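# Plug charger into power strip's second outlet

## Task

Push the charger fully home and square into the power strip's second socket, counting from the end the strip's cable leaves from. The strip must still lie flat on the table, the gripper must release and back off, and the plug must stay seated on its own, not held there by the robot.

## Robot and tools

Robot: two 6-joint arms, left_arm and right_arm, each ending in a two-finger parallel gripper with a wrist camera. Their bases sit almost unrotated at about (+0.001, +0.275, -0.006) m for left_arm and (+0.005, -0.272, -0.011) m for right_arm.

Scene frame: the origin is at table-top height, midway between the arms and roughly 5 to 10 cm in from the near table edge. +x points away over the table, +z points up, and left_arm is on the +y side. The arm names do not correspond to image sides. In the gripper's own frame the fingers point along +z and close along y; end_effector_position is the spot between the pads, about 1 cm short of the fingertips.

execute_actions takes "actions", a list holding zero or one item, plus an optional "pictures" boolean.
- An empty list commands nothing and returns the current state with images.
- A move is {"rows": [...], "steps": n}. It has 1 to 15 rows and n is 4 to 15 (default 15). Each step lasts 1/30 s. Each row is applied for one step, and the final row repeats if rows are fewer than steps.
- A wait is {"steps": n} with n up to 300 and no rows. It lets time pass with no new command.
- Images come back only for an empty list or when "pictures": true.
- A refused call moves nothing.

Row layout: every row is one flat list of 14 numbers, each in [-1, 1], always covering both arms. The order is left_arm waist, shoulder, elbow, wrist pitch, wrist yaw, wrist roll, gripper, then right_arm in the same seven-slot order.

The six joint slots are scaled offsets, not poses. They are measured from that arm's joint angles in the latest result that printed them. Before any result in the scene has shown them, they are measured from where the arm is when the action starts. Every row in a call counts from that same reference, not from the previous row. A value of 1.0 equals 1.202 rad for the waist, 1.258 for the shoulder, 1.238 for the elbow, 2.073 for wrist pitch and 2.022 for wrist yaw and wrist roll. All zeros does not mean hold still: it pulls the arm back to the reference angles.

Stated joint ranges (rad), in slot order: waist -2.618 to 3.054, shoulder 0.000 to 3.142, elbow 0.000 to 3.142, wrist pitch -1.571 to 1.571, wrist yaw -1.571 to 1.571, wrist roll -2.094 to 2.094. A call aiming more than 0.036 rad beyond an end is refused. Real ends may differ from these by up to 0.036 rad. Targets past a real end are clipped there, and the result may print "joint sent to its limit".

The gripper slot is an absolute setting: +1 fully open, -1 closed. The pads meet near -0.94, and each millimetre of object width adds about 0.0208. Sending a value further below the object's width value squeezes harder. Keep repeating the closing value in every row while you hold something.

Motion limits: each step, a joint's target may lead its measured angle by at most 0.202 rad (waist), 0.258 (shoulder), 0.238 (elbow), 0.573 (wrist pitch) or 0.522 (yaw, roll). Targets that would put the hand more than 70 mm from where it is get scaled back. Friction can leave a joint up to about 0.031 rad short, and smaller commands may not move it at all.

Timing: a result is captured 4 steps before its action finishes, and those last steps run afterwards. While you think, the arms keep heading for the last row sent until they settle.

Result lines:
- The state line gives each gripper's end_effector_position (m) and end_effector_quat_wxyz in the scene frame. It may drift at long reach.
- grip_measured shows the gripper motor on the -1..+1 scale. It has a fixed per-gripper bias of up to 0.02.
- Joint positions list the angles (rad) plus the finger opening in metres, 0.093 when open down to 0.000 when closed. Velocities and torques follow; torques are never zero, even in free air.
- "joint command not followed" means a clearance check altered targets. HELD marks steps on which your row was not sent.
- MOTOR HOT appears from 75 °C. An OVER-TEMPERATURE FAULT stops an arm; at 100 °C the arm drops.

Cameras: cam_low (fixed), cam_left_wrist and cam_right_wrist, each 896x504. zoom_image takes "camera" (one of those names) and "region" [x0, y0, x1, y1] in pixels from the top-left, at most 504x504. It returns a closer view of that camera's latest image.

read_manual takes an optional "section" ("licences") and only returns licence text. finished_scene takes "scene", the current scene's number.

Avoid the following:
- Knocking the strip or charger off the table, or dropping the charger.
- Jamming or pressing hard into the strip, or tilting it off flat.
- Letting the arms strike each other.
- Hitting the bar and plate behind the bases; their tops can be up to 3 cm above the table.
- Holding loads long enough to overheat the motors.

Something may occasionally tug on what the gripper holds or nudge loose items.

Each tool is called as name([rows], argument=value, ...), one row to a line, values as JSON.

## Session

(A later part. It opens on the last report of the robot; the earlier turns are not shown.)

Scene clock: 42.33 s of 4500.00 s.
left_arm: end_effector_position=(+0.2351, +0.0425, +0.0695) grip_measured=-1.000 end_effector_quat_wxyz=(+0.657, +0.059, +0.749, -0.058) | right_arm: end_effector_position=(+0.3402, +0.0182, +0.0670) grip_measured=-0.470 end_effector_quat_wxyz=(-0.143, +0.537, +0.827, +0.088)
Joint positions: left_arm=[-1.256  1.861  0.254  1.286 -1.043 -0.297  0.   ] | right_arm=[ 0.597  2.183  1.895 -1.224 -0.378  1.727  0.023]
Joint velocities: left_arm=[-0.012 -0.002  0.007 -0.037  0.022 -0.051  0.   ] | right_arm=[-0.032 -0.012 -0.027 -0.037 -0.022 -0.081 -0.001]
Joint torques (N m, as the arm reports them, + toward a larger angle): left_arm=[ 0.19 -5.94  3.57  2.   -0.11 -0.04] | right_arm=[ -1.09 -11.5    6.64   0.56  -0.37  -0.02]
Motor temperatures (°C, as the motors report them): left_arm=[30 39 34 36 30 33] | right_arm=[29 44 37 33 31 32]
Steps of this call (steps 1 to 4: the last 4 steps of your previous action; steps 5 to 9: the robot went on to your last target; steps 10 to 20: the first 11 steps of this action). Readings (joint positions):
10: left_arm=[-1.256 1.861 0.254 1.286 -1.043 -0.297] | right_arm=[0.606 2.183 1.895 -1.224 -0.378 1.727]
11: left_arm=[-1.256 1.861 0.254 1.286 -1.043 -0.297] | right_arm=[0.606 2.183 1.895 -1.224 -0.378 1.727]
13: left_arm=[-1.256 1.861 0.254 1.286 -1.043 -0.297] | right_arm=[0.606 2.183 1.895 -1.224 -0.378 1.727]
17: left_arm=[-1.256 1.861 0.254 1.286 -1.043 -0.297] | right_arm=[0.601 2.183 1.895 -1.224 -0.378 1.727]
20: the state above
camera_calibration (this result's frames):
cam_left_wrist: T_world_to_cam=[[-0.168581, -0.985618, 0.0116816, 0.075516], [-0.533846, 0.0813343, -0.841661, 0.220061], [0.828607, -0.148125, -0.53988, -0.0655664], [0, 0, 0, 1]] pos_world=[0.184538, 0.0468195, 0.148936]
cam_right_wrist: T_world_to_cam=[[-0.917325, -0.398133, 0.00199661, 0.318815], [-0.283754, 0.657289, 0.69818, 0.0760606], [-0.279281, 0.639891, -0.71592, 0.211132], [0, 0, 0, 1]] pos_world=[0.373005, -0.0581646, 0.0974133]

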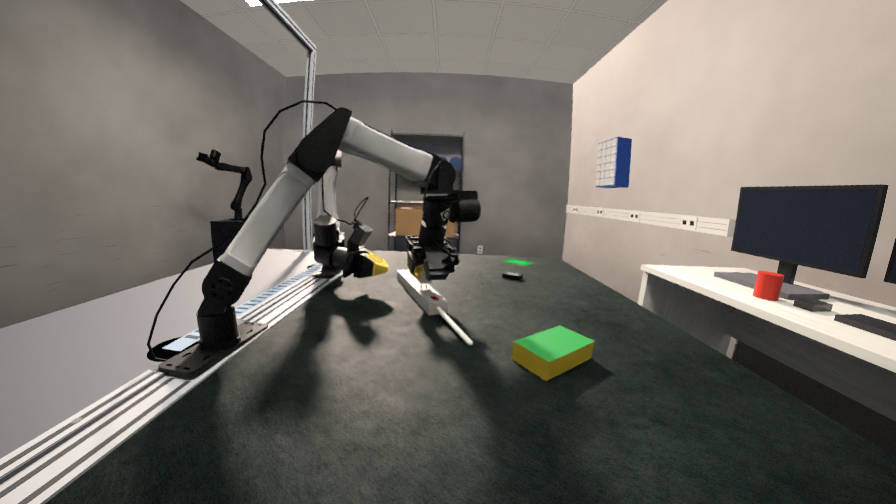

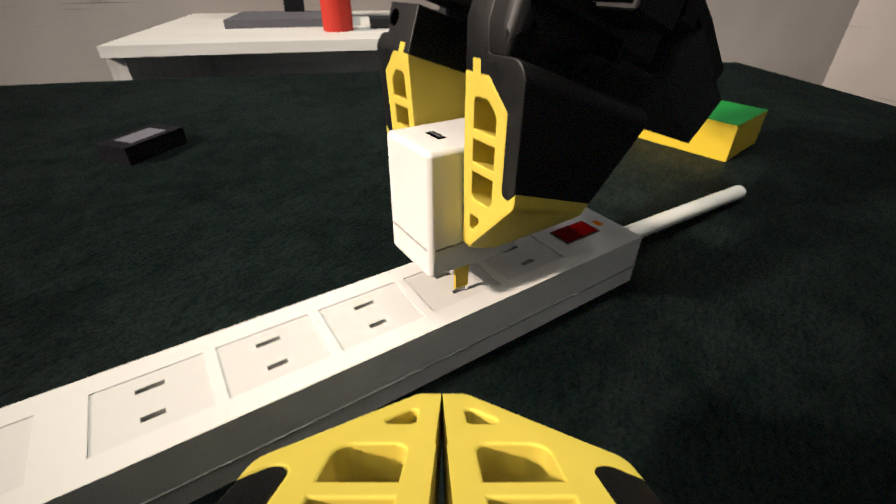

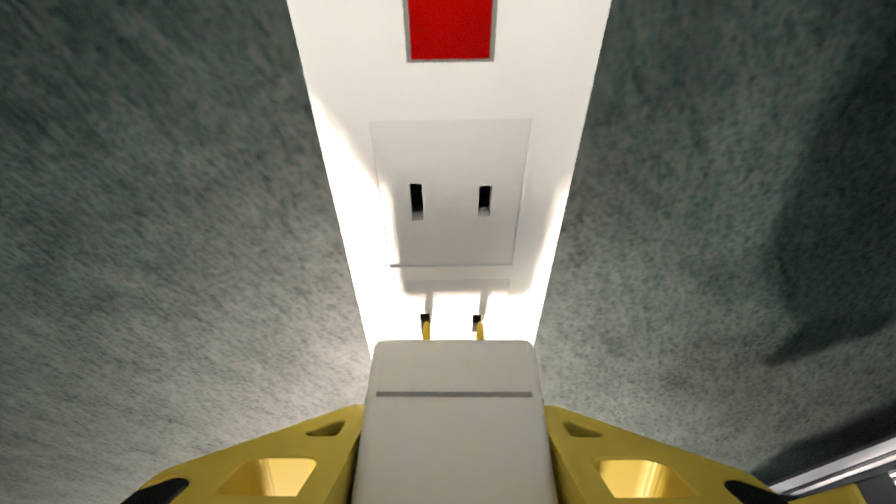

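execute_actions(actions=[])

zoom_image(camera="cam_right_wrist", region=[390, 260, 520, 350])

zoom_image(camera="cam_left_wrist", region=[400, 220, 500, 310])

Scene clock: 42.53 s of 4500.00 s.
left_arm: end_effector_position=(+0.2351, +0.0425, +0.0695) grip_measured=-1.000 end_effector_quat_wxyz=(+0.657, +0.059, +0.749, -0.058) | right_arm: end_effector_position=(+0.3405, +0.0179, +0.0670) grip_measured=-0.470 end_effector_quat_wxyz=(-0.142, +0.538, +0.826, +0.088)
Joint positions: left_arm=[-1.256  1.861  0.254  1.286 -1.043 -0.297  0.   ] | right_arm=[ 0.596  2.183  1.895 -1.224 -0.378  1.727  0.023]
Joint velocities: left_arm=[-0.002 -0.002 -0.012 -0.037  0.037 -0.022  0.   ] | right_arm=[ 0.007  0.027 -0.002 -0.007 -0.022 -0.037 -0.001]
Joint torques (N m, as the arm reports them, + toward a larger angle): left_arm=[ 0.15 -5.96  3.58  2.   -0.11 -0.05] | right_arm=[ -1.11 -11.47   6.66   0.55  -0.37  -0.02]
Motor temperatures (°C, as the motors report them): left_arm=[30 39 34 36 30 33] | right_arm=[29 44 37 33 31 32]
Kept back: nothing.
Steps of this call (steps 1 to 4: the last 4 steps of your previous action; steps 5 to 6: the robot went on to your last target). Readings (joint positions):
1: left_arm=[-1.256 1.861 0.254 1.286 -1.043 -0.297] | right_arm=[0.596 2.183 1.895 -1.224 -0.378 1.727]
2: left_arm=[-1.256 1.861 0.254 1.286 -1.043 -0.297] | right_arm=[0.596 2.183 1.895 -1.224 -0.378 1.727]
4: left_arm=[-1.256 1.861 0.254 1.286 -1.043 -0.297] | right_arm=[0.596 2.183 1.895 -1.224 -0.378 1.727]
6: the state above
camera_calibration (this result's frames):
cam_left_wrist: T_world_to_cam=[[-0.168581, -0.985618, 0.0116816, 0.075516], [-0.533846, 0.0813343, -0.841661, 0.220061], [0.828607, -0.148125, -0.53988, -0.0655664], [0, 0, 0, 1]] pos_world=[0.184538, 0.0468195, 0.148936]
cam_right_wrist: T_world_to_cam=[[-0.91778, -0.397084, 0.00194383, 0.319102], [-0.283039, 0.657605, 0.698173, 0.0761429], [-0.278512, 0.640219, -0.715927, 0.211217], [0, 0, 0, 1]] pos_world=[0.373244, -0.0585867, 0.0974351]

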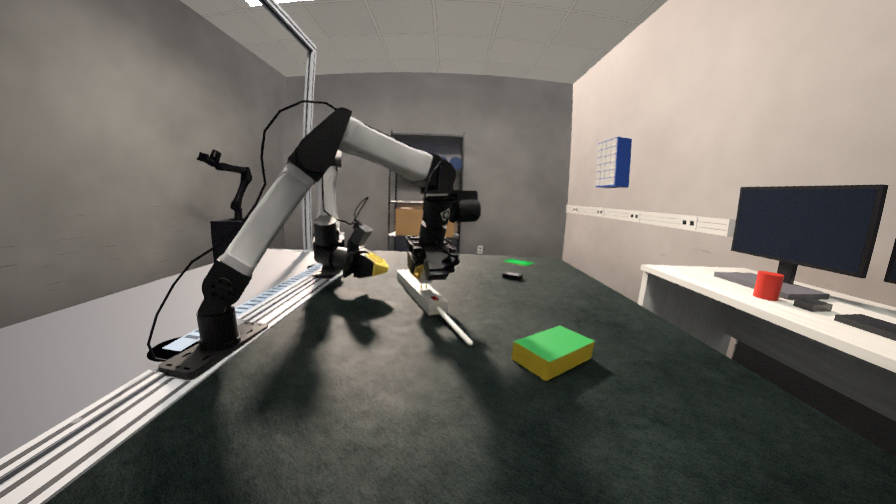

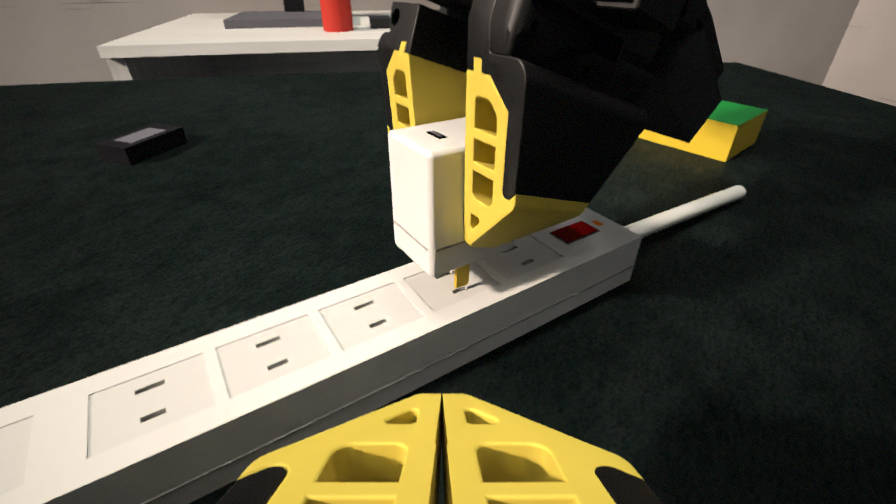

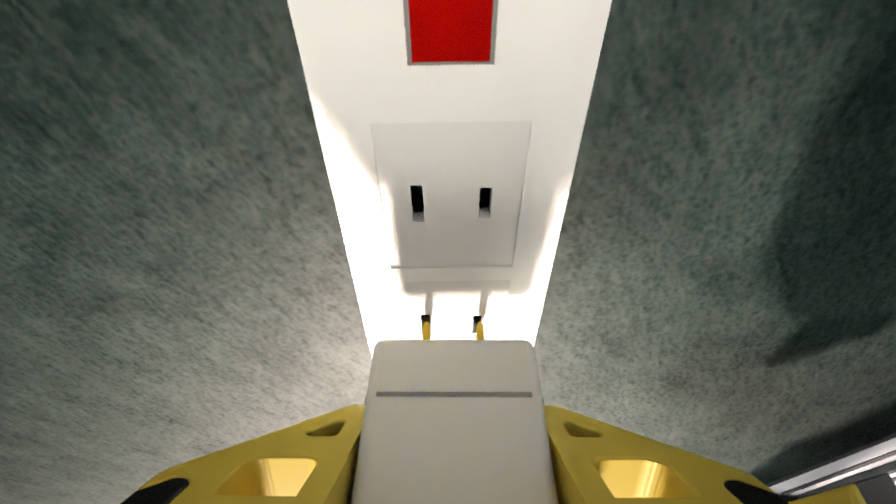

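Region (390, 260, 520, 350) of cam_right_wrist's 896x504 image, scaled by 3.877, with more detail than that image has; it fills the top 349 rows of this view, and the rest is white.

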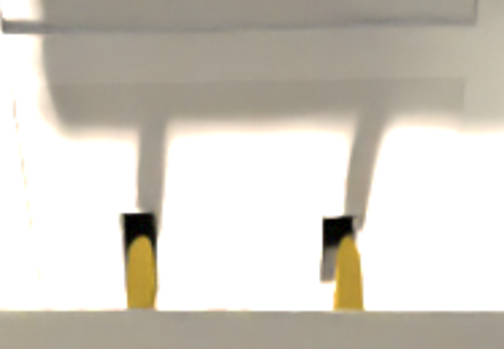

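Region (400, 220, 500, 310) of cam_left_wrist's 896x504 image, scaled by 5.040, with more detail than that image has; it fills the top 454 rows of this view, and the rest is white.

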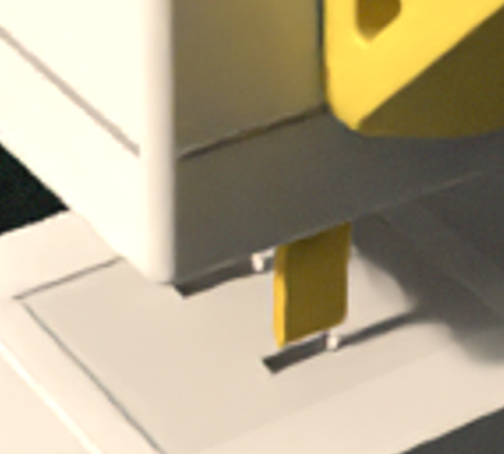

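execute_actions([
  {"rows": [[0,0,0,0.004,0,0,-1, 0.002,0,-0.008,0.005,-0.004,0,-0.65],[0,0,0,0.004,0,0,-1, 0.002,0,-0.011,0.006,-0.005,0,-0.65],[0,0,0,0.004,0,0,-1, 0.002,0,-0.012,0.0066,-0.006,0,-0.65],[0,0,0,0.004,0,0,-1, 0.002,0,-0.013,0.0072,-0.0065,0,-0.65],[0,0,0,0.004,0,0,-1, 0.002,0,-0.014,0.0078,-0.007,0,-0.65],[0,0,0,0.004,0,0,-1, 0.002,0,-0.015,0.0084,-0.007,0,-0.65],[0,0,0,0.004,0,0,-1, 0.002,0,-0.016,0.009,-0.007,0,-0.65],[0,0,0,0.004,0,0,-1, 0.002,0,-0.017,0.0096,-0.007,0,-0.65],[0,0,0,0.004,0,0,-1, 0.002,0,-0.018,0.0102,-0.007,0,-0.65],[0,0,0,0.004,0,0,-1, 0.002,0,-0.019,0.0108,-0.007,0,-0.65]], "steps": 15},
])

execute_actions([
  {"steps": 8},
], pictures=true)

zoom_image(camera="cam_right_wrist", region=[390, 260, 520, 350])

zoom_image(camera="cam_left_wrist", region=[400, 220, 500, 310])

Scene clock: 43.83 s of 4500.00 s.
left_arm: end_effector_position=(+0.2351, +0.0425, +0.0695) grip_measured=-1.000 end_effector_quat_wxyz=(+0.657, +0.059, +0.749, -0.058) | right_arm: end_effector_position=(+0.3412, +0.0188, +0.0665) grip_measured=-0.470 end_effector_quat_wxyz=(-0.143, +0.537, +0.827, +0.091)
Joint positions: left_arm=[-1.256  1.861  0.254  1.286 -1.043 -0.297  0.   ] | right_arm=[ 0.596  2.183  1.892 -1.216 -0.381  1.727  0.023]
Joint velocities: left_arm=[ 0.012  0.007 -0.007 -0.051 -0.051 -0.066  0.   ] | right_arm=[ 0.007 -0.017 -0.056  0.007 -0.037 -0.066  0.   ]
Joint torques (N m, as the arm reports them, + toward a larger angle): left_arm=[ 0.18 -5.98  3.59  1.99 -0.12 -0.03] | right_arm=[  0.33 -11.43   5.23   0.61  -0.47  -0.01]
Motor temperatures (°C, as the motors report them): left_arm=[30 39 34 36 30 33] | right_arm=[29 45 37 33 31 32]
Steps of this call (steps 1 to 15: the robot went on to your last target; steps 16 to 28: nothing new was sent; steps 29 to 39: the first 11 steps of this action). Readings (joint positions):
29: left_arm=[-1.256 1.861 0.254 1.286 -1.043 -0.297] | right_arm=[0.596 2.183 1.895 -1.224 -0.378 1.727]
30: left_arm=[-1.256 1.861 0.254 1.286 -1.043 -0.297] | right_arm=[0.596 2.183 1.895 -1.224 -0.378 1.727]
32: left_arm=[-1.256 1.861 0.254 1.286 -1.043 -0.297] | right_arm=[0.596 2.183 1.895 -1.223 -0.378 1.727]
36: left_arm=[-1.256 1.861 0.254 1.286 -1.043 -0.297] | right_arm=[0.596 2.183 1.895 -1.220 -0.380 1.727]
39: the state above

Scene clock: 44.10 s of 4500.00 s.
left_arm: end_effector_position=(+0.2351, +0.0425, +0.0695) grip_measured=-1.000 end_effector_quat_wxyz=(+0.657, +0.059, +0.749, -0.058) | right_arm: end_effector_position=(+0.3404, +0.0181, +0.0649) grip_measured=-0.470 end_effector_quat_wxyz=(-0.144, +0.537, +0.826, +0.089)
Joint positions: left_arm=[-1.256  1.861  0.254  1.286 -1.043 -0.297  0.   ] | right_arm=[ 0.596  2.183  1.886 -1.214 -0.381  1.727  0.023]
Joint velocities: left_arm=[-0.017 -0.007 -0.012 -0.007  0.022 -0.037  0.   ] | right_arm=[-0.002 -0.007 -0.007  0.037  0.022 -0.007 -0.001]
Joint torques (N m, as the arm reports them, + toward a larger angle): left_arm=[ 0.15 -6.    3.61  2.   -0.11 -0.04] | right_arm=[  0.31 -11.44   5.47   0.65  -0.48  -0.02]
Motor temperatures (°C, as the motors report them): left_arm=[30 39 34 36 30 33] | right_arm=[29 45 37 33 31 32]
Kept back: nothing.
Steps of this call (steps 1 to 4: the last 4 steps of your previous action; steps 5 to 8: the robot went on to your last target). Readings (joint positions):
1: left_arm=[-1.256 1.861 0.254 1.286 -1.043 -0.297] | right_arm=[0.596 2.183 1.890 -1.215 -0.381 1.727]
2: left_arm=[-1.256 1.861 0.254 1.286 -1.043 -0.297] | right_arm=[0.596 2.183 1.888 -1.215 -0.381 1.727]
4: left_arm=[-1.256 1.861 0.254 1.286 -1.043 -0.297] | right_arm=[0.596 2.183 1.886 -1.215 -0.381 1.727]
8: the state above
camera_calibration (this result's frames):
cam_left_wrist: T_world_to_cam=[[-0.168581, -0.985618, 0.0116816, 0.075516], [-0.533846, 0.0813343, -0.841661, 0.220061], [0.828607, -0.148125, -0.53988, -0.0655664], [0, 0, 0, 1]] pos_world=[0.184538, 0.0468195, 0.148936]
cam_right_wrist: T_world_to_cam=[[-0.917719, -0.397228, 0.00160958, 0.319071], [-0.282588, 0.655703, 0.700141, 0.0771649], [-0.279171, 0.642078, -0.714003, 0.209522], [0, 0, 0, 1]] pos_world=[0.373116, -0.058383, 0.0950597]

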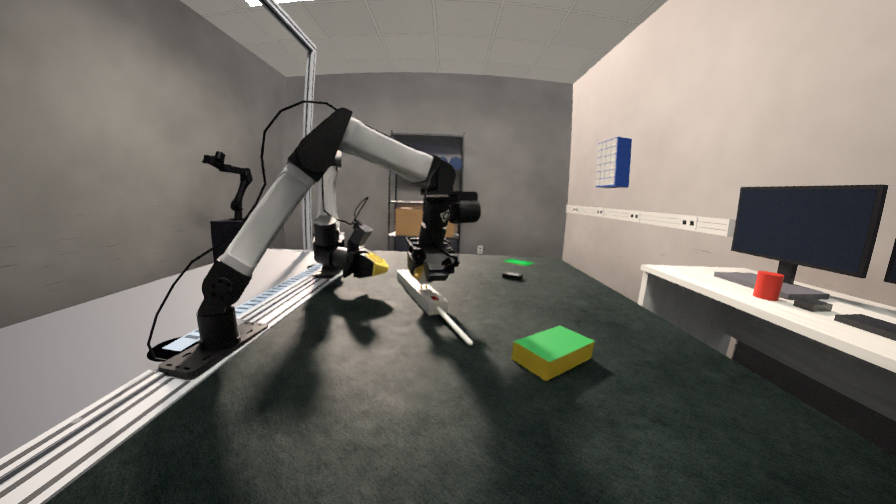

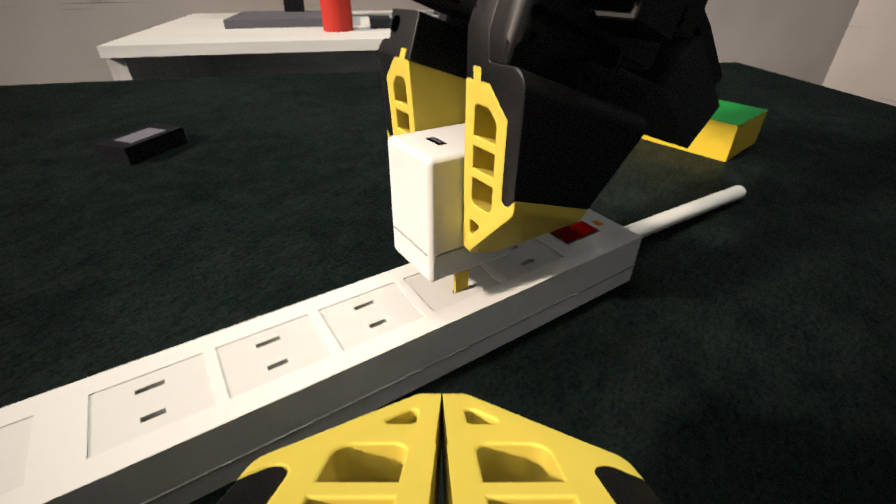

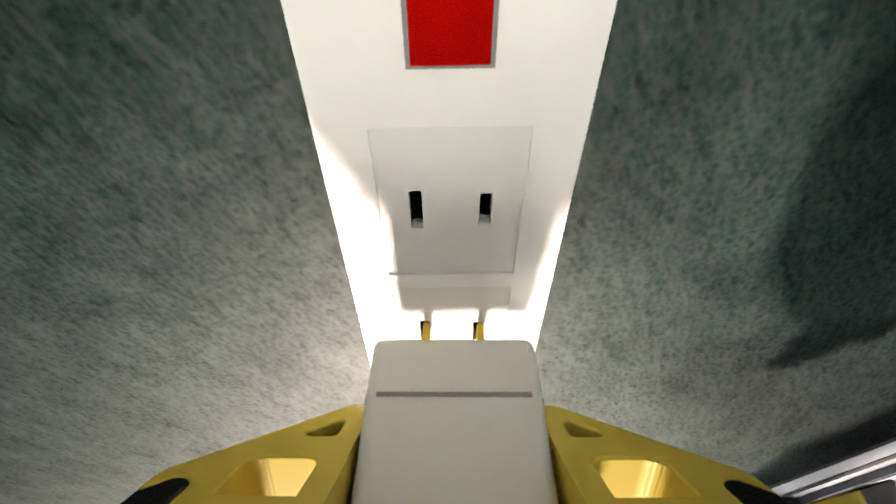

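Region (390, 260, 520, 350) of cam_right_wrist's 896x504 image, scaled by 3.877, with more detail than that image has; it fills the top 349 rows of this view, and the rest is white.

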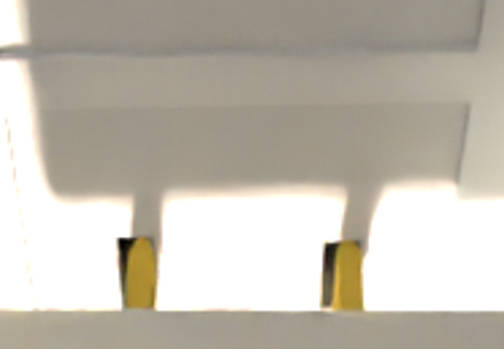

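Region (400, 220, 500, 310) of cam_left_wrist's 896x504 image, scaled by 5.040, with more detail than that image has; it fills the top 454 rows of this view, and the rest is white.

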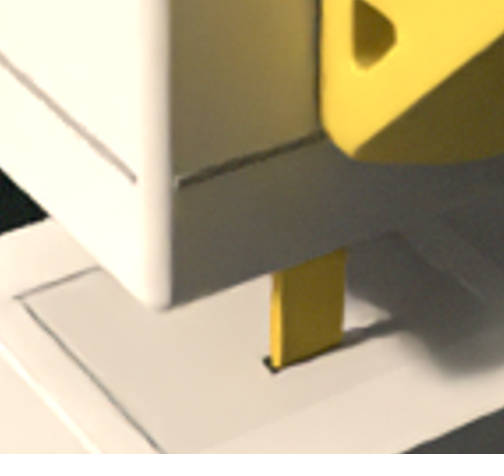

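execute_actions([
  {"rows": [[0,0,0,0.004,0,0,-1, 0.002,0,-0.013,0.0062,-0.005,0,-0.65],[0,0,0,0.004,0,0,-1, 0.002,0,-0.015,0.0066,-0.005,0,-0.65],[0,0,0,0.004,0,0,-1, 0.002,0,-0.017,0.0072,-0.005,0,-0.65],[0,0,0,0.004,0,0,-1, 0.002,0,-0.0185,0.0082,-0.005,0,-0.65],[0,0,0,0.004,0,0,-1, 0.002,0,-0.020,0.0095,-0.005,0,-0.65],[0,0,0,0.004,0,0,-1, 0.002,0,-0.0215,0.0108,-0.005,0,-0.65],[0,0,0,0.004,0,0,-1, 0.002,0,-0.023,0.012,-0.005,0,-0.65],[0,0,0,0.004,0,0,-1, 0.002,0,-0.0245,0.0131,-0.005,0,-0.65],[0,0,0,0.004,0,0,-1, 0.002,0,-0.026,0.0142,-0.005,0,-0.65],[0,0,0,0.004,0,0,-1, 0.002,0,-0.0275,0.0152,-0.005,0,-0.65],[0,0,0,0.004,0,0,-1, 0.002,0,-0.029,0.0162,-0.005,0,-0.65]], "steps": 15},
])

execute_actions([
  {"steps": 8},
], pictures=true)

zoom_image(camera="cam_left_wrist", region=[380, 200, 520, 320])

Scene clock: 44.93 s of 4500.00 s.
left_arm: end_effector_position=(+0.2351, +0.0425, +0.0695) grip_measured=-1.000 end_effector_quat_wxyz=(+0.657, +0.059, +0.749, -0.058) | right_arm: end_effector_position=(+0.3404, +0.0180, +0.0607) grip_measured=-0.470 end_effector_quat_wxyz=(-0.143, +0.537, +0.826, +0.089)
Joint positions: left_arm=[-1.256  1.861  0.254  1.286 -1.043 -0.297  0.   ] | right_arm=[ 0.596  2.183  1.869 -1.196 -0.381  1.727  0.023]
Joint velocities: left_arm=[-0.002  0.007  0.007 -0.081 -0.007 -0.037  0.   ] | right_arm=[ 0.007  0.007 -0.061  0.081 -0.037  0.022 -0.   ]
Joint torques (N m, as the arm reports them, + toward a larger angle): left_arm=[ 0.14 -5.98  3.62  1.99 -0.1  -0.03] | right_arm=[  0.27 -11.45   5.29   0.54  -0.47  -0.03]
Motor temperatures (°C, as the motors report them): left_arm=[30 39 34 36 30 33] | right_arm=[29 45 37 33 31 32]
Steps of this call (steps 1 to 14: the robot went on to your last target; steps 15 to 25: the first 11 steps of this action). Readings (joint positions):
15: left_arm=[-1.256 1.861 0.254 1.286 -1.043 -0.297] | right_arm=[0.596 2.183 1.886 -1.213 -0.381 1.727]
16: left_arm=[-1.256 1.861 0.254 1.286 -1.043 -0.297] | right_arm=[0.596 2.183 1.886 -1.213 -0.381 1.727]
18: left_arm=[-1.256 1.861 0.254 1.286 -1.043 -0.297] | right_arm=[0.596 2.183 1.885 -1.212 -0.381 1.727]
22: left_arm=[-1.256 1.861 0.254 1.286 -1.043 -0.297] | right_arm=[0.596 2.183 1.875 -1.202 -0.381 1.727]
25: the state above

Scene clock: 45.20 s of 4500.00 s.
left_arm: end_effector_position=(+0.2351, +0.0425, +0.0695) grip_measured=-1.000 end_effector_quat_wxyz=(+0.657, +0.059, +0.749, -0.058) | right_arm: end_effector_position=(+0.3405, +0.0180, +0.0599) grip_measured=-0.470 end_effector_quat_wxyz=(-0.143, +0.537, +0.826, +0.090)
Joint positions: left_arm=[-1.256  1.861  0.254  1.286 -1.043 -0.297  0.   ] | right_arm=[ 0.596  2.183  1.866 -1.192 -0.381  1.727  0.023]
Joint velocities: left_arm=[ 0.007  0.017  0.012  0.007 -0.066 -0.037  0.   ] | right_arm=[ 0.007 -0.002  0.002 -0.007  0.037 -0.081 -0.001]
Joint torques (N m, as the arm reports them, + toward a larger angle): left_arm=[ 0.16 -5.99  3.62  2.   -0.1  -0.04] | right_arm=[  0.31 -11.45   5.4    0.62  -0.47  -0.02]
Motor temperatures (°C, as the motors report them): left_arm=[30 39 34 36 30 33] | right_arm=[29 45 37 33 31 32]
Kept back: nothing.
Steps of this call (steps 1 to 4: the last 4 steps of your previous action; steps 5 to 8: the robot went on to your last target). Readings (joint positions):
1: left_arm=[-1.256 1.861 0.254 1.286 -1.043 -0.297] | right_arm=[0.596 2.183 1.867 -1.194 -0.381 1.727]
2: left_arm=[-1.256 1.861 0.254 1.286 -1.043 -0.297] | right_arm=[0.596 2.183 1.866 -1.193 -0.381 1.727]
4: left_arm=[-1.256 1.861 0.254 1.286 -1.043 -0.297] | right_arm=[0.596 2.183 1.866 -1.192 -0.381 1.727]
8: the state above
camera_calibration (this result's frames):
cam_left_wrist: T_world_to_cam=[[-0.168581, -0.985618, 0.0116816, 0.075516], [-0.533846, 0.0813343, -0.841661, 0.220061], [0.828607, -0.148125, -0.53988, -0.0655664], [0, 0, 0, 1]] pos_world=[0.184538, 0.0468195, 0.148936]
cam_right_wrist: T_world_to_cam=[[-0.917679, -0.397322, -0.000213136, 0.31922], [-0.283639, 0.654735, 0.700622, 0.0811509], [-0.278233, 0.643006, -0.713533, 0.205673], [0, 0, 0, 1]] pos_world=[0.373184, -0.0585487, 0.0899668]

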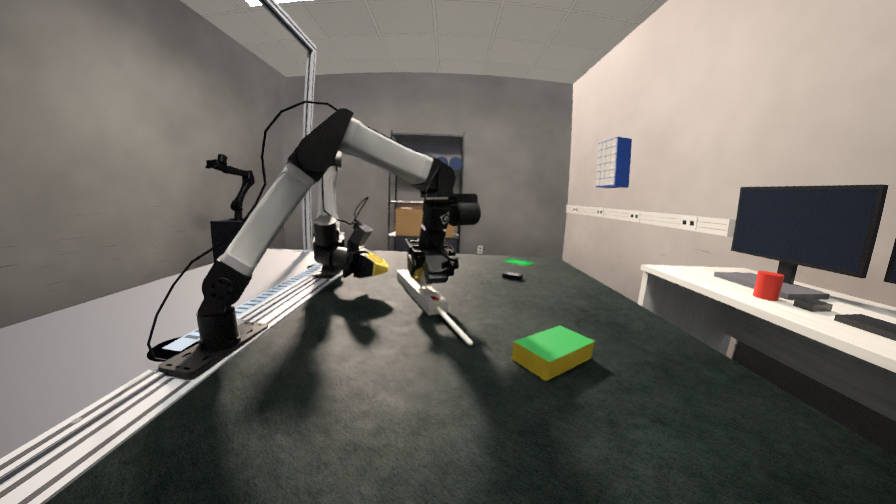

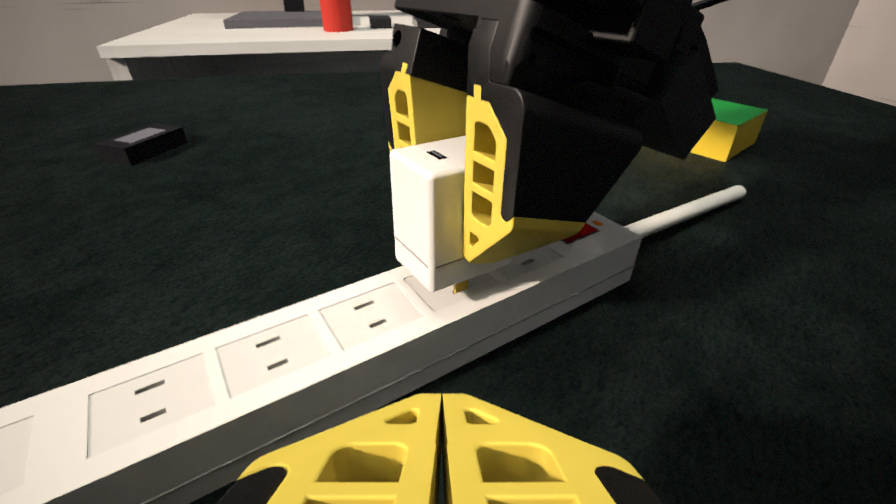

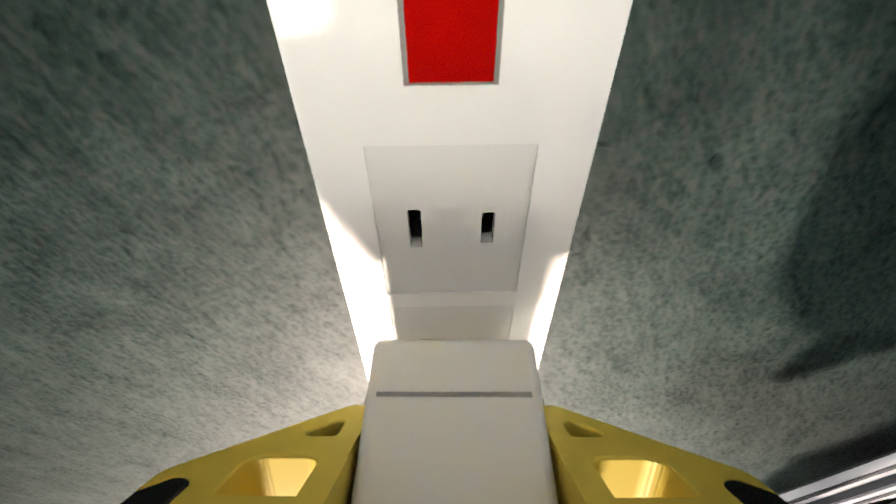

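Region (380, 200, 520, 320) of cam_left_wrist's 896x504 image, scaled by 3.600, with more detail than that image has; it fills the top 432 rows of this view, and the rest is white.

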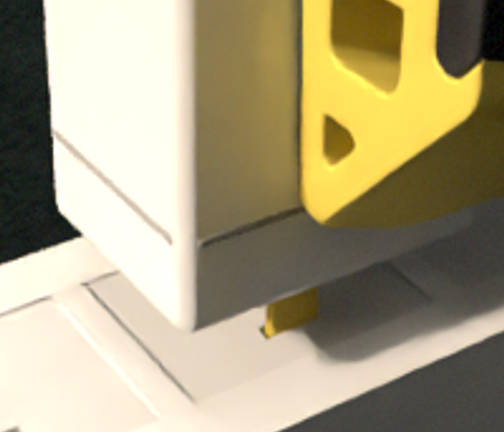

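execute_actions([
  {"rows": [[0,0,0,0.004,0,0,-1, 0.002,0,-0.014,0.0062,-0.003,0,-0.65],[0,0,0,0.004,0,0,-1, 0.002,0,-0.017,0.007,-0.003,0,-0.65],[0,0,0,0.004,0,0,-1, 0.002,0,-0.019,0.0082,-0.003,0,-0.65],[0,0,0,0.004,0,0,-1, 0.002,0,-0.021,0.0098,-0.003,0,-0.65],[0,0,0,0.004,0,0,-1, 0.002,0,-0.023,0.0114,-0.003,0,-0.65],[0,0,0,0.004,0,0,-1, 0.002,0,-0.025,0.0128,-0.003,0,-0.65],[0,0,0,0.004,0,0,-1, 0.002,0,-0.027,0.0142,-0.003,0,-0.65],[0,0,0,0.004,0,0,-1, 0.002,0,-0.029,0.0155,-0.003,0,-0.65]], "steps": 12},
])

execute_actions([
  {"rows": [[0,0,0,0.004,0,0,-1, 0.002,0.007,-0.017,0.005,0.003,0,-0.65],[0,0,0,0.004,0,0,-1, 0.002,0.014,-0.022,0.004,0.009,0,-0.65],[0,0,0,0.004,0,0,-1, 0.002,0.021,-0.027,0.003,0.015,0,-0.65],[0,0,0,0.004,0,0,-1, 0.003,0.028,-0.032,0.002,0.021,0,-0.65],[0,0,0,0.004,0,0,-1, 0.003,0.035,-0.037,0.001,0.027,0,-0.65],[0,0,0,0.004,0,0,-1, 0.003,0.042,-0.042,0.0,0.033,0,-0.65],[0,0,0,0.004,0,0,-1, 0.004,0.049,-0.047,-0.001,0.039,0,-0.65],[0,0,0,0.004,0,0,-1, 0.004,0.056,-0.052,-0.002,0.045,0,-0.65],[0,0,0,0.004,0,0,-1, 0.004,0.063,-0.057,-0.003,0.051,0,-0.65],[0,0,0,0.004,0,0,-1, 0.004,0.070,-0.062,-0.003,0.057,0,-0.65]], "steps": 15},
], pictures=true)

Scene clock: 47.77 s of 4500.00 s.
left_arm: end_effector_position=(+0.2351, +0.0425, +0.0695) grip_measured=-1.000 end_effector_quat_wxyz=(+0.657, +0.059, +0.749, -0.058) | right_arm: end_effector_position=(+0.3406, +0.0180, +0.0562) grip_measured=-0.470 end_effector_quat_wxyz=(-0.143, +0.537, +0.826, +0.091)
Joint positions: left_arm=[-1.256  1.861  0.254  1.286 -1.043 -0.297  0.   ] | right_arm=[ 0.596  2.183  1.851 -1.175 -0.382  1.727  0.023]
Joint velocities: left_arm=[ 0.007 -0.012  0.002  0.007 -0.066 -0.037  0.   ] | right_arm=[ 0.007  0.002 -0.066  0.037 -0.007 -0.066 -0.   ]
Joint torques (N m, as the arm reports them, + toward a larger angle): left_arm=[ 0.17 -5.92  3.59  1.99 -0.11 -0.04] | right_arm=[  0.32 -11.47   5.33   0.53  -0.4   -0.02]
Motor temperatures (°C, as the motors report them): left_arm=[30 39 34 36 30 33] | right_arm=[29 46 37 33 31 32]
Steps of this call (steps 1 to 15: the robot went on to your last target; steps 16 to 69: nothing new was sent; steps 70 to 77: the first 8 steps of this action). Readings (joint positions):
70: left_arm=[-1.256 1.861 0.254 1.286 -1.043 -0.297] | right_arm=[0.596 2.183 1.866 -1.192 -0.381 1.727]
71: left_arm=[-1.256 1.861 0.254 1.286 -1.043 -0.297] | right_arm=[0.596 2.183 1.866 -1.191 -0.381 1.727]
73: left_arm=[-1.256 1.861 0.254 1.286 -1.043 -0.297] | right_arm=[0.596 2.183 1.862 -1.188 -0.381 1.727]
77: the state above

Scene clock: 48.27 s of 4500.00 s.
left_arm: end_effector_position=(+0.2351, +0.0425, +0.0695) grip_measured=-1.000 end_effector_quat_wxyz=(+0.657, +0.059, +0.749, -0.058) | right_arm: end_effector_position=(+0.3401, +0.0172, +0.0521) grip_measured=-0.470 end_effector_quat_wxyz=(-0.143, +0.537, +0.826, +0.090)
Joint positions: left_arm=[-1.256  1.861  0.254  1.286 -1.043 -0.297  0.   ] | right_arm=[ 0.596  2.183  1.835 -1.16  -0.38   1.727  0.023]
Joint velocities: left_arm=[-0.017 -0.012  0.002 -0.007  0.037  0.051  0.   ] | right_arm=[-0.017  0.012 -0.007 -0.066 -0.007 -0.022 -0.   ]
Joint torques (N m, as the arm reports them, + toward a larger angle): left_arm=[ 0.2  -5.93  3.58  2.   -0.11 -0.04] | right_arm=[ 0.51 -4.81  1.48  0.31  0.75 -0.03]
Motor temperatures (°C, as the motors report them): left_arm=[30 39 34 36 30 33] | right_arm=[29 46 37 33 31 32]
Steps of this call (steps 1 to 4: the last 4 steps of your previous action; steps 5 to 15: the first 11 steps of this action, its rows measured from where the robot was after step 4). Readings (joint positions):
4: left_arm=[-1.256 1.861 0.254 1.286 -1.043 -0.297] | right_arm=[0.596 2.183 1.848 -1.170 -0.383 1.727]
5: left_arm=[-1.256 1.861 0.254 1.286 -1.043 -0.297] | right_arm=[0.596 2.183 1.848 -1.170 -0.383 1.727]
6: left_arm=[-1.256 1.861 0.254 1.286 -1.043 -0.297] | right_arm=[0.596 2.183 1.846 -1.170 -0.382 1.727]
8: left_arm=[-1.256 1.861 0.254 1.286 -1.043 -0.297] | right_arm=[0.596 2.183 1.843 -1.167 -0.382 1.727]
12: left_arm=[-1.256 1.861 0.254 1.286 -1.043 -0.297] | right_arm=[0.596 2.183 1.838 -1.163 -0.381 1.727]
15: the state above
camera_calibration (this result's frames):
cam_left_wrist: T_world_to_cam=[[-0.168581, -0.985618, 0.0116816, 0.075516], [-0.533846, 0.0813343, -0.841661, 0.220061], [0.828607, -0.148125, -0.53988, -0.0655664], [0, 0, 0, 1]] pos_world=[0.184538, 0.0468195, 0.148936]
cam_right_wrist: T_world_to_cam=[[-0.917693, -0.397289, -0.00076902, 0.318592], [-0.284271, 0.655278, 0.699857, 0.0873135], [-0.277542, 0.642473, -0.714282, 0.200365], [0, 0, 0, 1]] pos_world=[0.3728, -0.0593711, 0.0822555]

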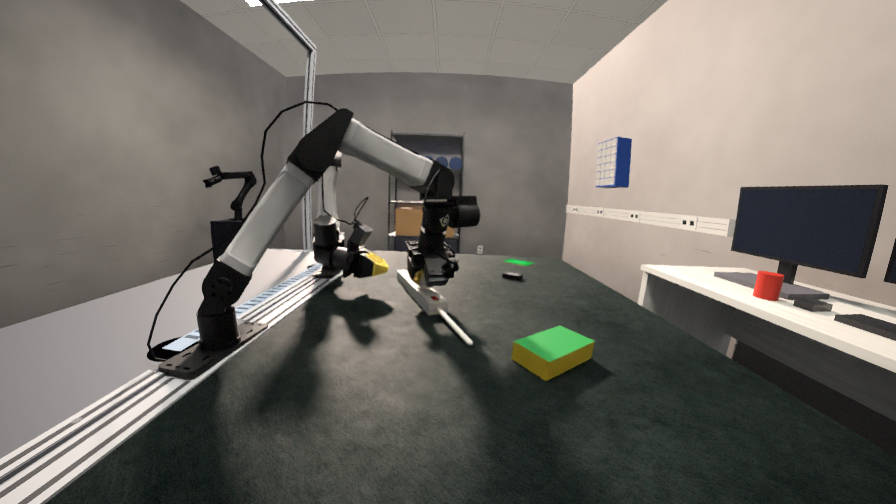

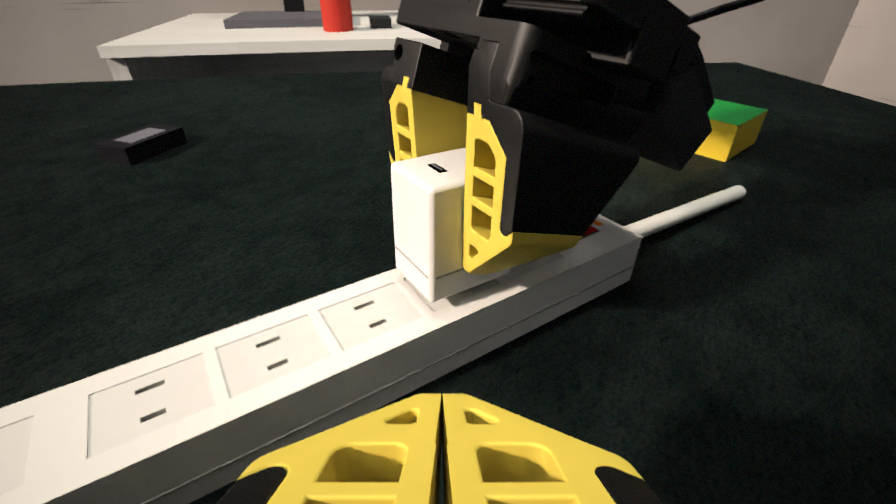

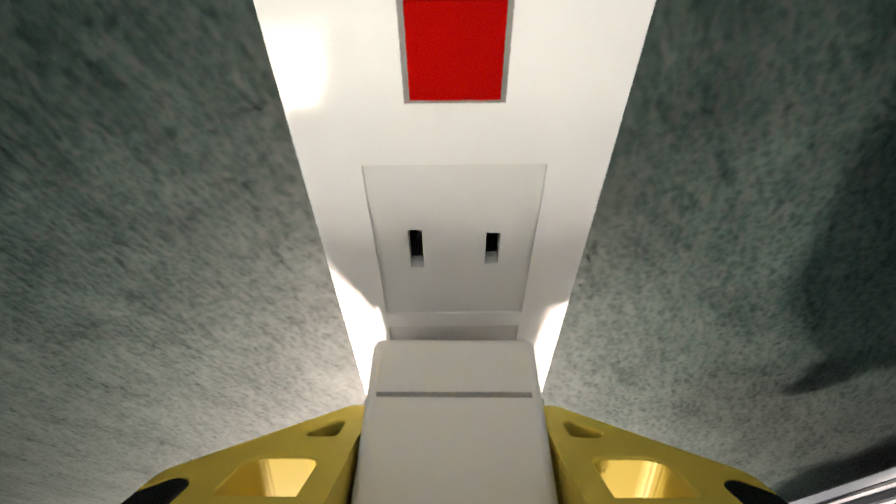

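execute_actions([
  {"rows": [[0,0,0,0.004,0,0,-1, 0.004,0.072,-0.058,-0.006,0.057,0,-0.65],[0,0,0,0.004,0,0,-1, 0.004,0.074,-0.061,-0.005,0.058,0,-0.65],[0,0,0,0.004,0,0,-1, 0.004,0.076,-0.064,-0.004,0.059,0,-0.65],[0,0,0,0.004,0,0,-1, 0.004,0.078,-0.067,-0.004,0.060,0,-0.65],[0,0,0,0.004,0,0,-1, 0.004,0.080,-0.070,-0.004,0.061,0,-0.65]], "steps": 12},
], pictures=true)

zoom_image(camera="cam_left_wrist", region=[380, 200, 520, 320])

Scene clock: 48.70 s of 4500.00 s.
left_arm: end_effector_position=(+0.2351, +0.0425, +0.0695) grip_measured=-1.000 end_effector_quat_wxyz=(+0.657, +0.059, +0.749, -0.058) | right_arm: end_effector_position=(+0.3398, +0.0172, +0.0463) grip_measured=-0.470 end_effector_quat_wxyz=(-0.143, +0.537, +0.827, +0.088)
Joint positions: left_arm=[-1.256  1.861  0.254  1.286 -1.043 -0.297  0.   ] | right_arm=[ 0.598  2.188  1.821 -1.144 -0.378  1.727  0.023]
Joint velocities: left_arm=[ 0.002 -0.007  0.007  0.022 -0.022  0.037  0.   ] | right_arm=[ 0.002 -0.017 -0.012 -0.051 -0.022  0.037  0.   ]
Joint torques (N m, as the arm reports them, + toward a larger angle): left_arm=[ 0.18 -5.97  3.55  2.   -0.12 -0.04] | right_arm=[ 0.39 -4.32  0.8   0.2   0.83 -0.02]
Motor temperatures (°C, as the motors report them): left_arm=[30 39 34 36 30 33] | right_arm=[29 46 37 33 31 32]
Steps of this call (steps 1 to 4: the last 4 steps of your previous action; step 5: the robot went on to your last target; steps 6 to 13: the first 8 steps of this action). Readings (joint positions):
6: left_arm=[-1.256 1.861 0.254 1.286 -1.043 -0.297] | right_arm=[0.596 2.183 1.833 -1.160 -0.380 1.727]
7: left_arm=[-1.256 1.861 0.254 1.286 -1.043 -0.297] | right_arm=[0.596 2.183 1.832 -1.158 -0.380 1.727]
9: left_arm=[-1.256 1.861 0.254 1.286 -1.043 -0.297] | right_arm=[0.597 2.186 1.823 -1.147 -0.378 1.727]
13: the state above
camera_calibration (this result's frames):
cam_left_wrist: T_world_to_cam=[[-0.168581, -0.985618, 0.0116816, 0.075516], [-0.533846, 0.0813343, -0.841661, 0.220061], [0.828607, -0.148125, -0.53988, -0.0655664], [0, 0, 0, 1]] pos_world=[0.184538, 0.0468195, 0.148936]
cam_right_wrist: T_world_to_cam=[[-0.917167, -0.398499, 0.00207404, 0.317981], [-0.28386, 0.656955, 0.698451, 0.0911358], [-0.279694, 0.640007, -0.715655, 0.197016], [0, 0, 0, 1]] pos_world=[0.372616, -0.0592487, 0.076682]

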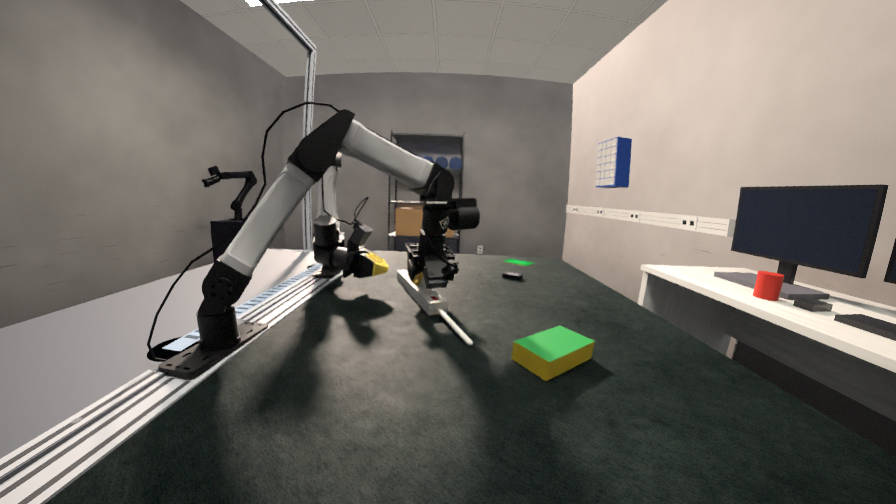

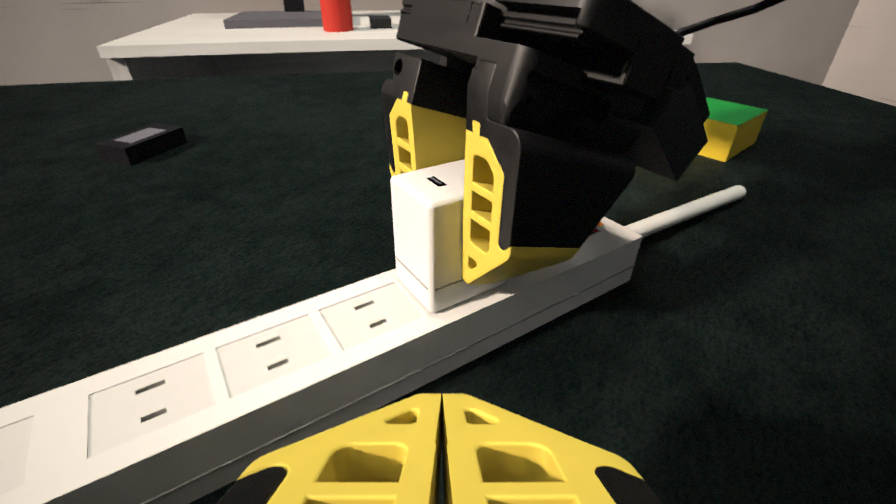

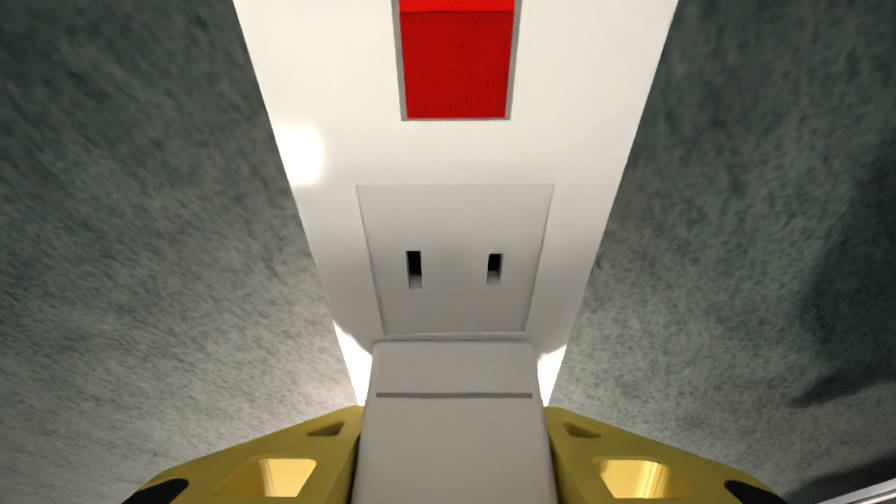

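Region (380, 200, 520, 320) of cam_left_wrist's 896x504 image, scaled by 3.600, with more detail than that image has; it fills the top 432 rows of this view, and the rest is white.

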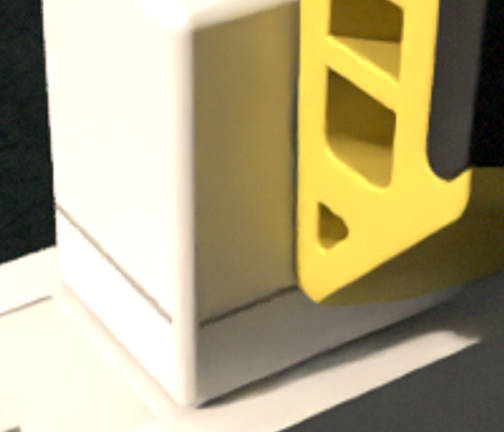

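execute_actions([
  {"rows": [[0,-0.01,0,0.004,0,0,-1, 0.002,0.055,-0.045,-0.003,0.042,0,-0.65],[0,-0.025,0,0.004,0,0,-1, 0,0.03,-0.024,-0.002,0.022,0,-0.65],[0,-0.045,0,0.004,0,0,-1, 0,0.005,-0.004,0,0.004,0,-0.65],[0,-0.07,0,0.004,0,0,-1, 0,-0.006,0.004,0,0,0,-0.65],[0,-0.095,0,0.004,0,0,-1, 0,-0.006,0.004,0,0,0,-0.2],[0,-0.12,0,0.004,0,0,-1, 0,-0.006,0.004,0,0,0,0.15],[0,-0.145,0,0.004,0,0,-1, 0,-0.006,0.004,0,0,0,0.4],[0,-0.17,0,0.004,0,0,-1, 0,-0.006,0.004,0,0,0,0.4],[0,-0.195,0,0.004,0,0,-1, 0,-0.006,0.012,-0.004,0,0,0.4],[0,-0.22,0,0.004,0,0,-1, 0,-0.006,0.022,-0.010,0,0,0.4],[0,-0.245,0,0.004,0,0,-1, 0,-0.006,0.035,-0.018,0,0,0.4],[0,-0.27,0,0.004,0,0,-1, 0,-0.006,0.05,-0.027,0,0,0.4],[0,-0.295,0,0.004,0,0,-1, 0,-0.006,0.067,-0.037,0,0,0.4],[0,-0.32,0,0.004,0,0,-1, 0,-0.006,0.085,-0.048,0,0,0.4],[0,-0.345,0,0.004,0,0,-1, 0,-0.006,0.103,-0.059,0,0,0.4]], "steps": 15},
], pictures=true)

Scene clock: 50.23 s of 4500.00 s.
left_arm: end_effector_position=(+0.2339, +0.0399, +0.1360) grip_measured=-1.000 end_effector_quat_wxyz=(+0.688, -0.010, +0.712, -0.141) | right_arm: end_effector_position=(+0.3404, +0.0185, +0.0506) grip_measured=+0.397 end_effector_quat_wxyz=(-0.143, +0.536, +0.827, +0.092)
Joint positions: left_arm=[-1.256  1.622  0.254  1.283 -1.043 -0.297  0.   ] | right_arm=[ 0.598  2.183  1.828 -1.149 -0.382  1.726  0.064]
Joint velocities: left_arm=[ 0.002 -0.911 -0.002  0.037 -0.066  0.051  0.   ] | right_arm=[ 0.007 -0.002  0.198 -0.242 -0.051 -0.007  0.002]
Joint torques (N m, as the arm reports them, + toward a larger angle): left_arm=[ 0.13 -6.08  5.16  2.01  0.05  0.03] | right_arm=[  0.13 -11.71   8.78   0.41  -0.34  -0.03]
Motor temperatures (°C, as the motors report them): left_arm=[30 39 34 36 30 33] | right_arm=[29 46 37 33 31 32]
Steps of this call (steps 1 to 4: the last 4 steps of your previous action; steps 5 to 15: the robot went on to your last target; steps 16 to 35: nothing new was sent; steps 36 to 46: the first 11 steps of this action). Readings (joint positions):
36: left_arm=[-1.256 1.861 0.254 1.286 -1.043 -0.297] | right_arm=[0.598 2.188 1.821 -1.144 -0.380 1.727]
37: left_arm=[-1.256 1.860 0.254 1.286 -1.043 -0.297] | right_arm=[0.598 2.185 1.821 -1.143 -0.381 1.726]
39: left_arm=[-1.256 1.839 0.254 1.282 -1.043 -0.297] | right_arm=[0.598 2.183 1.822 -1.143 -0.382 1.726]
43: left_arm=[-1.256 1.721 0.254 1.280 -1.043 -0.297] | right_arm=[0.598 2.183 1.822 -1.143 -0.382 1.726]
46: the state above
camera_calibration (this result's frames):
cam_left_wrist: T_world_to_cam=[[-0.184311, -0.958918, 0.21565, 0.0468916], [-0.46621, -0.10786, -0.878074, 0.27234], [0.865262, -0.262377, -0.427177, -0.0483884], [0, 0, 0, 1]] pos_world=[0.177479, 0.0616439, 0.208352]
cam_right_wrist: T_world_to_cam=[[-0.916793, -0.399321, -0.00573898, 0.319332], [-0.28806, 0.65126, 0.702055, 0.0888088], [-0.276608, 0.645293, -0.712099, 0.198076], [0, 0, 0, 1]] pos_world=[0.373133, -0.0581389, 0.0805338]

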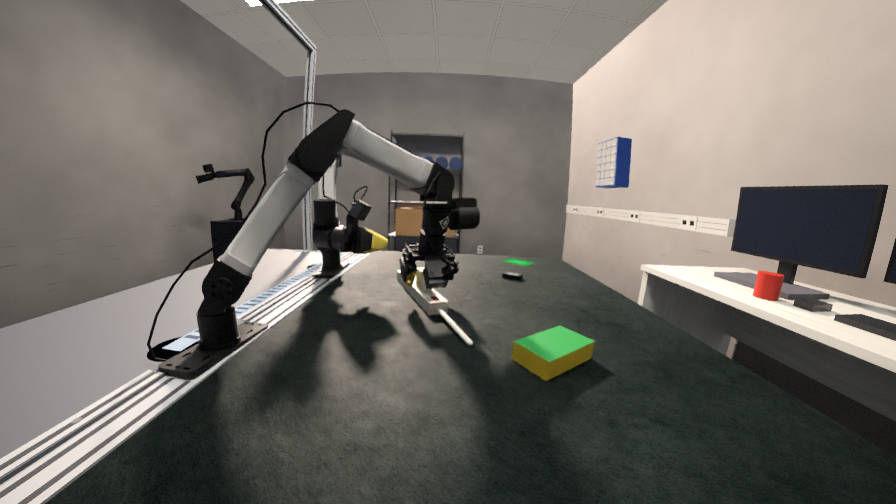

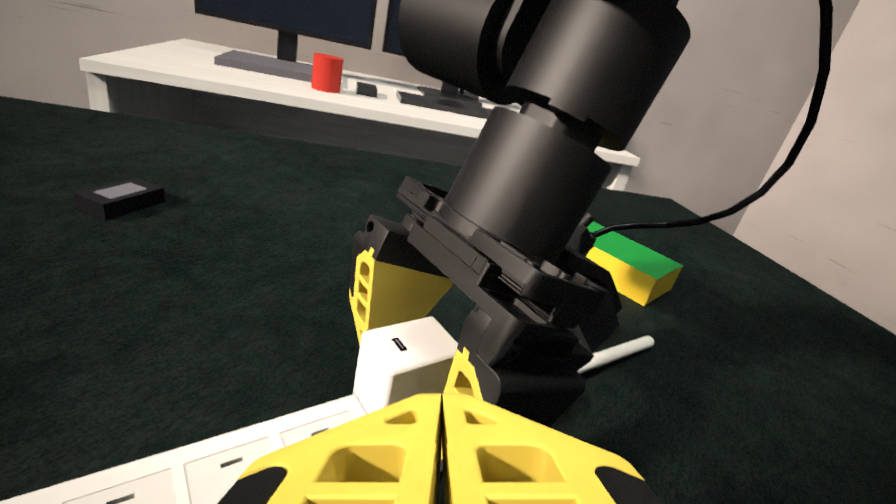

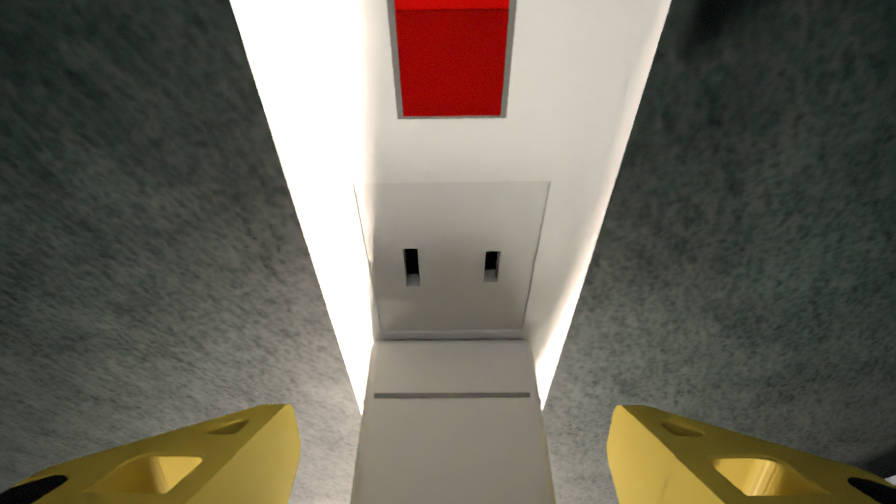

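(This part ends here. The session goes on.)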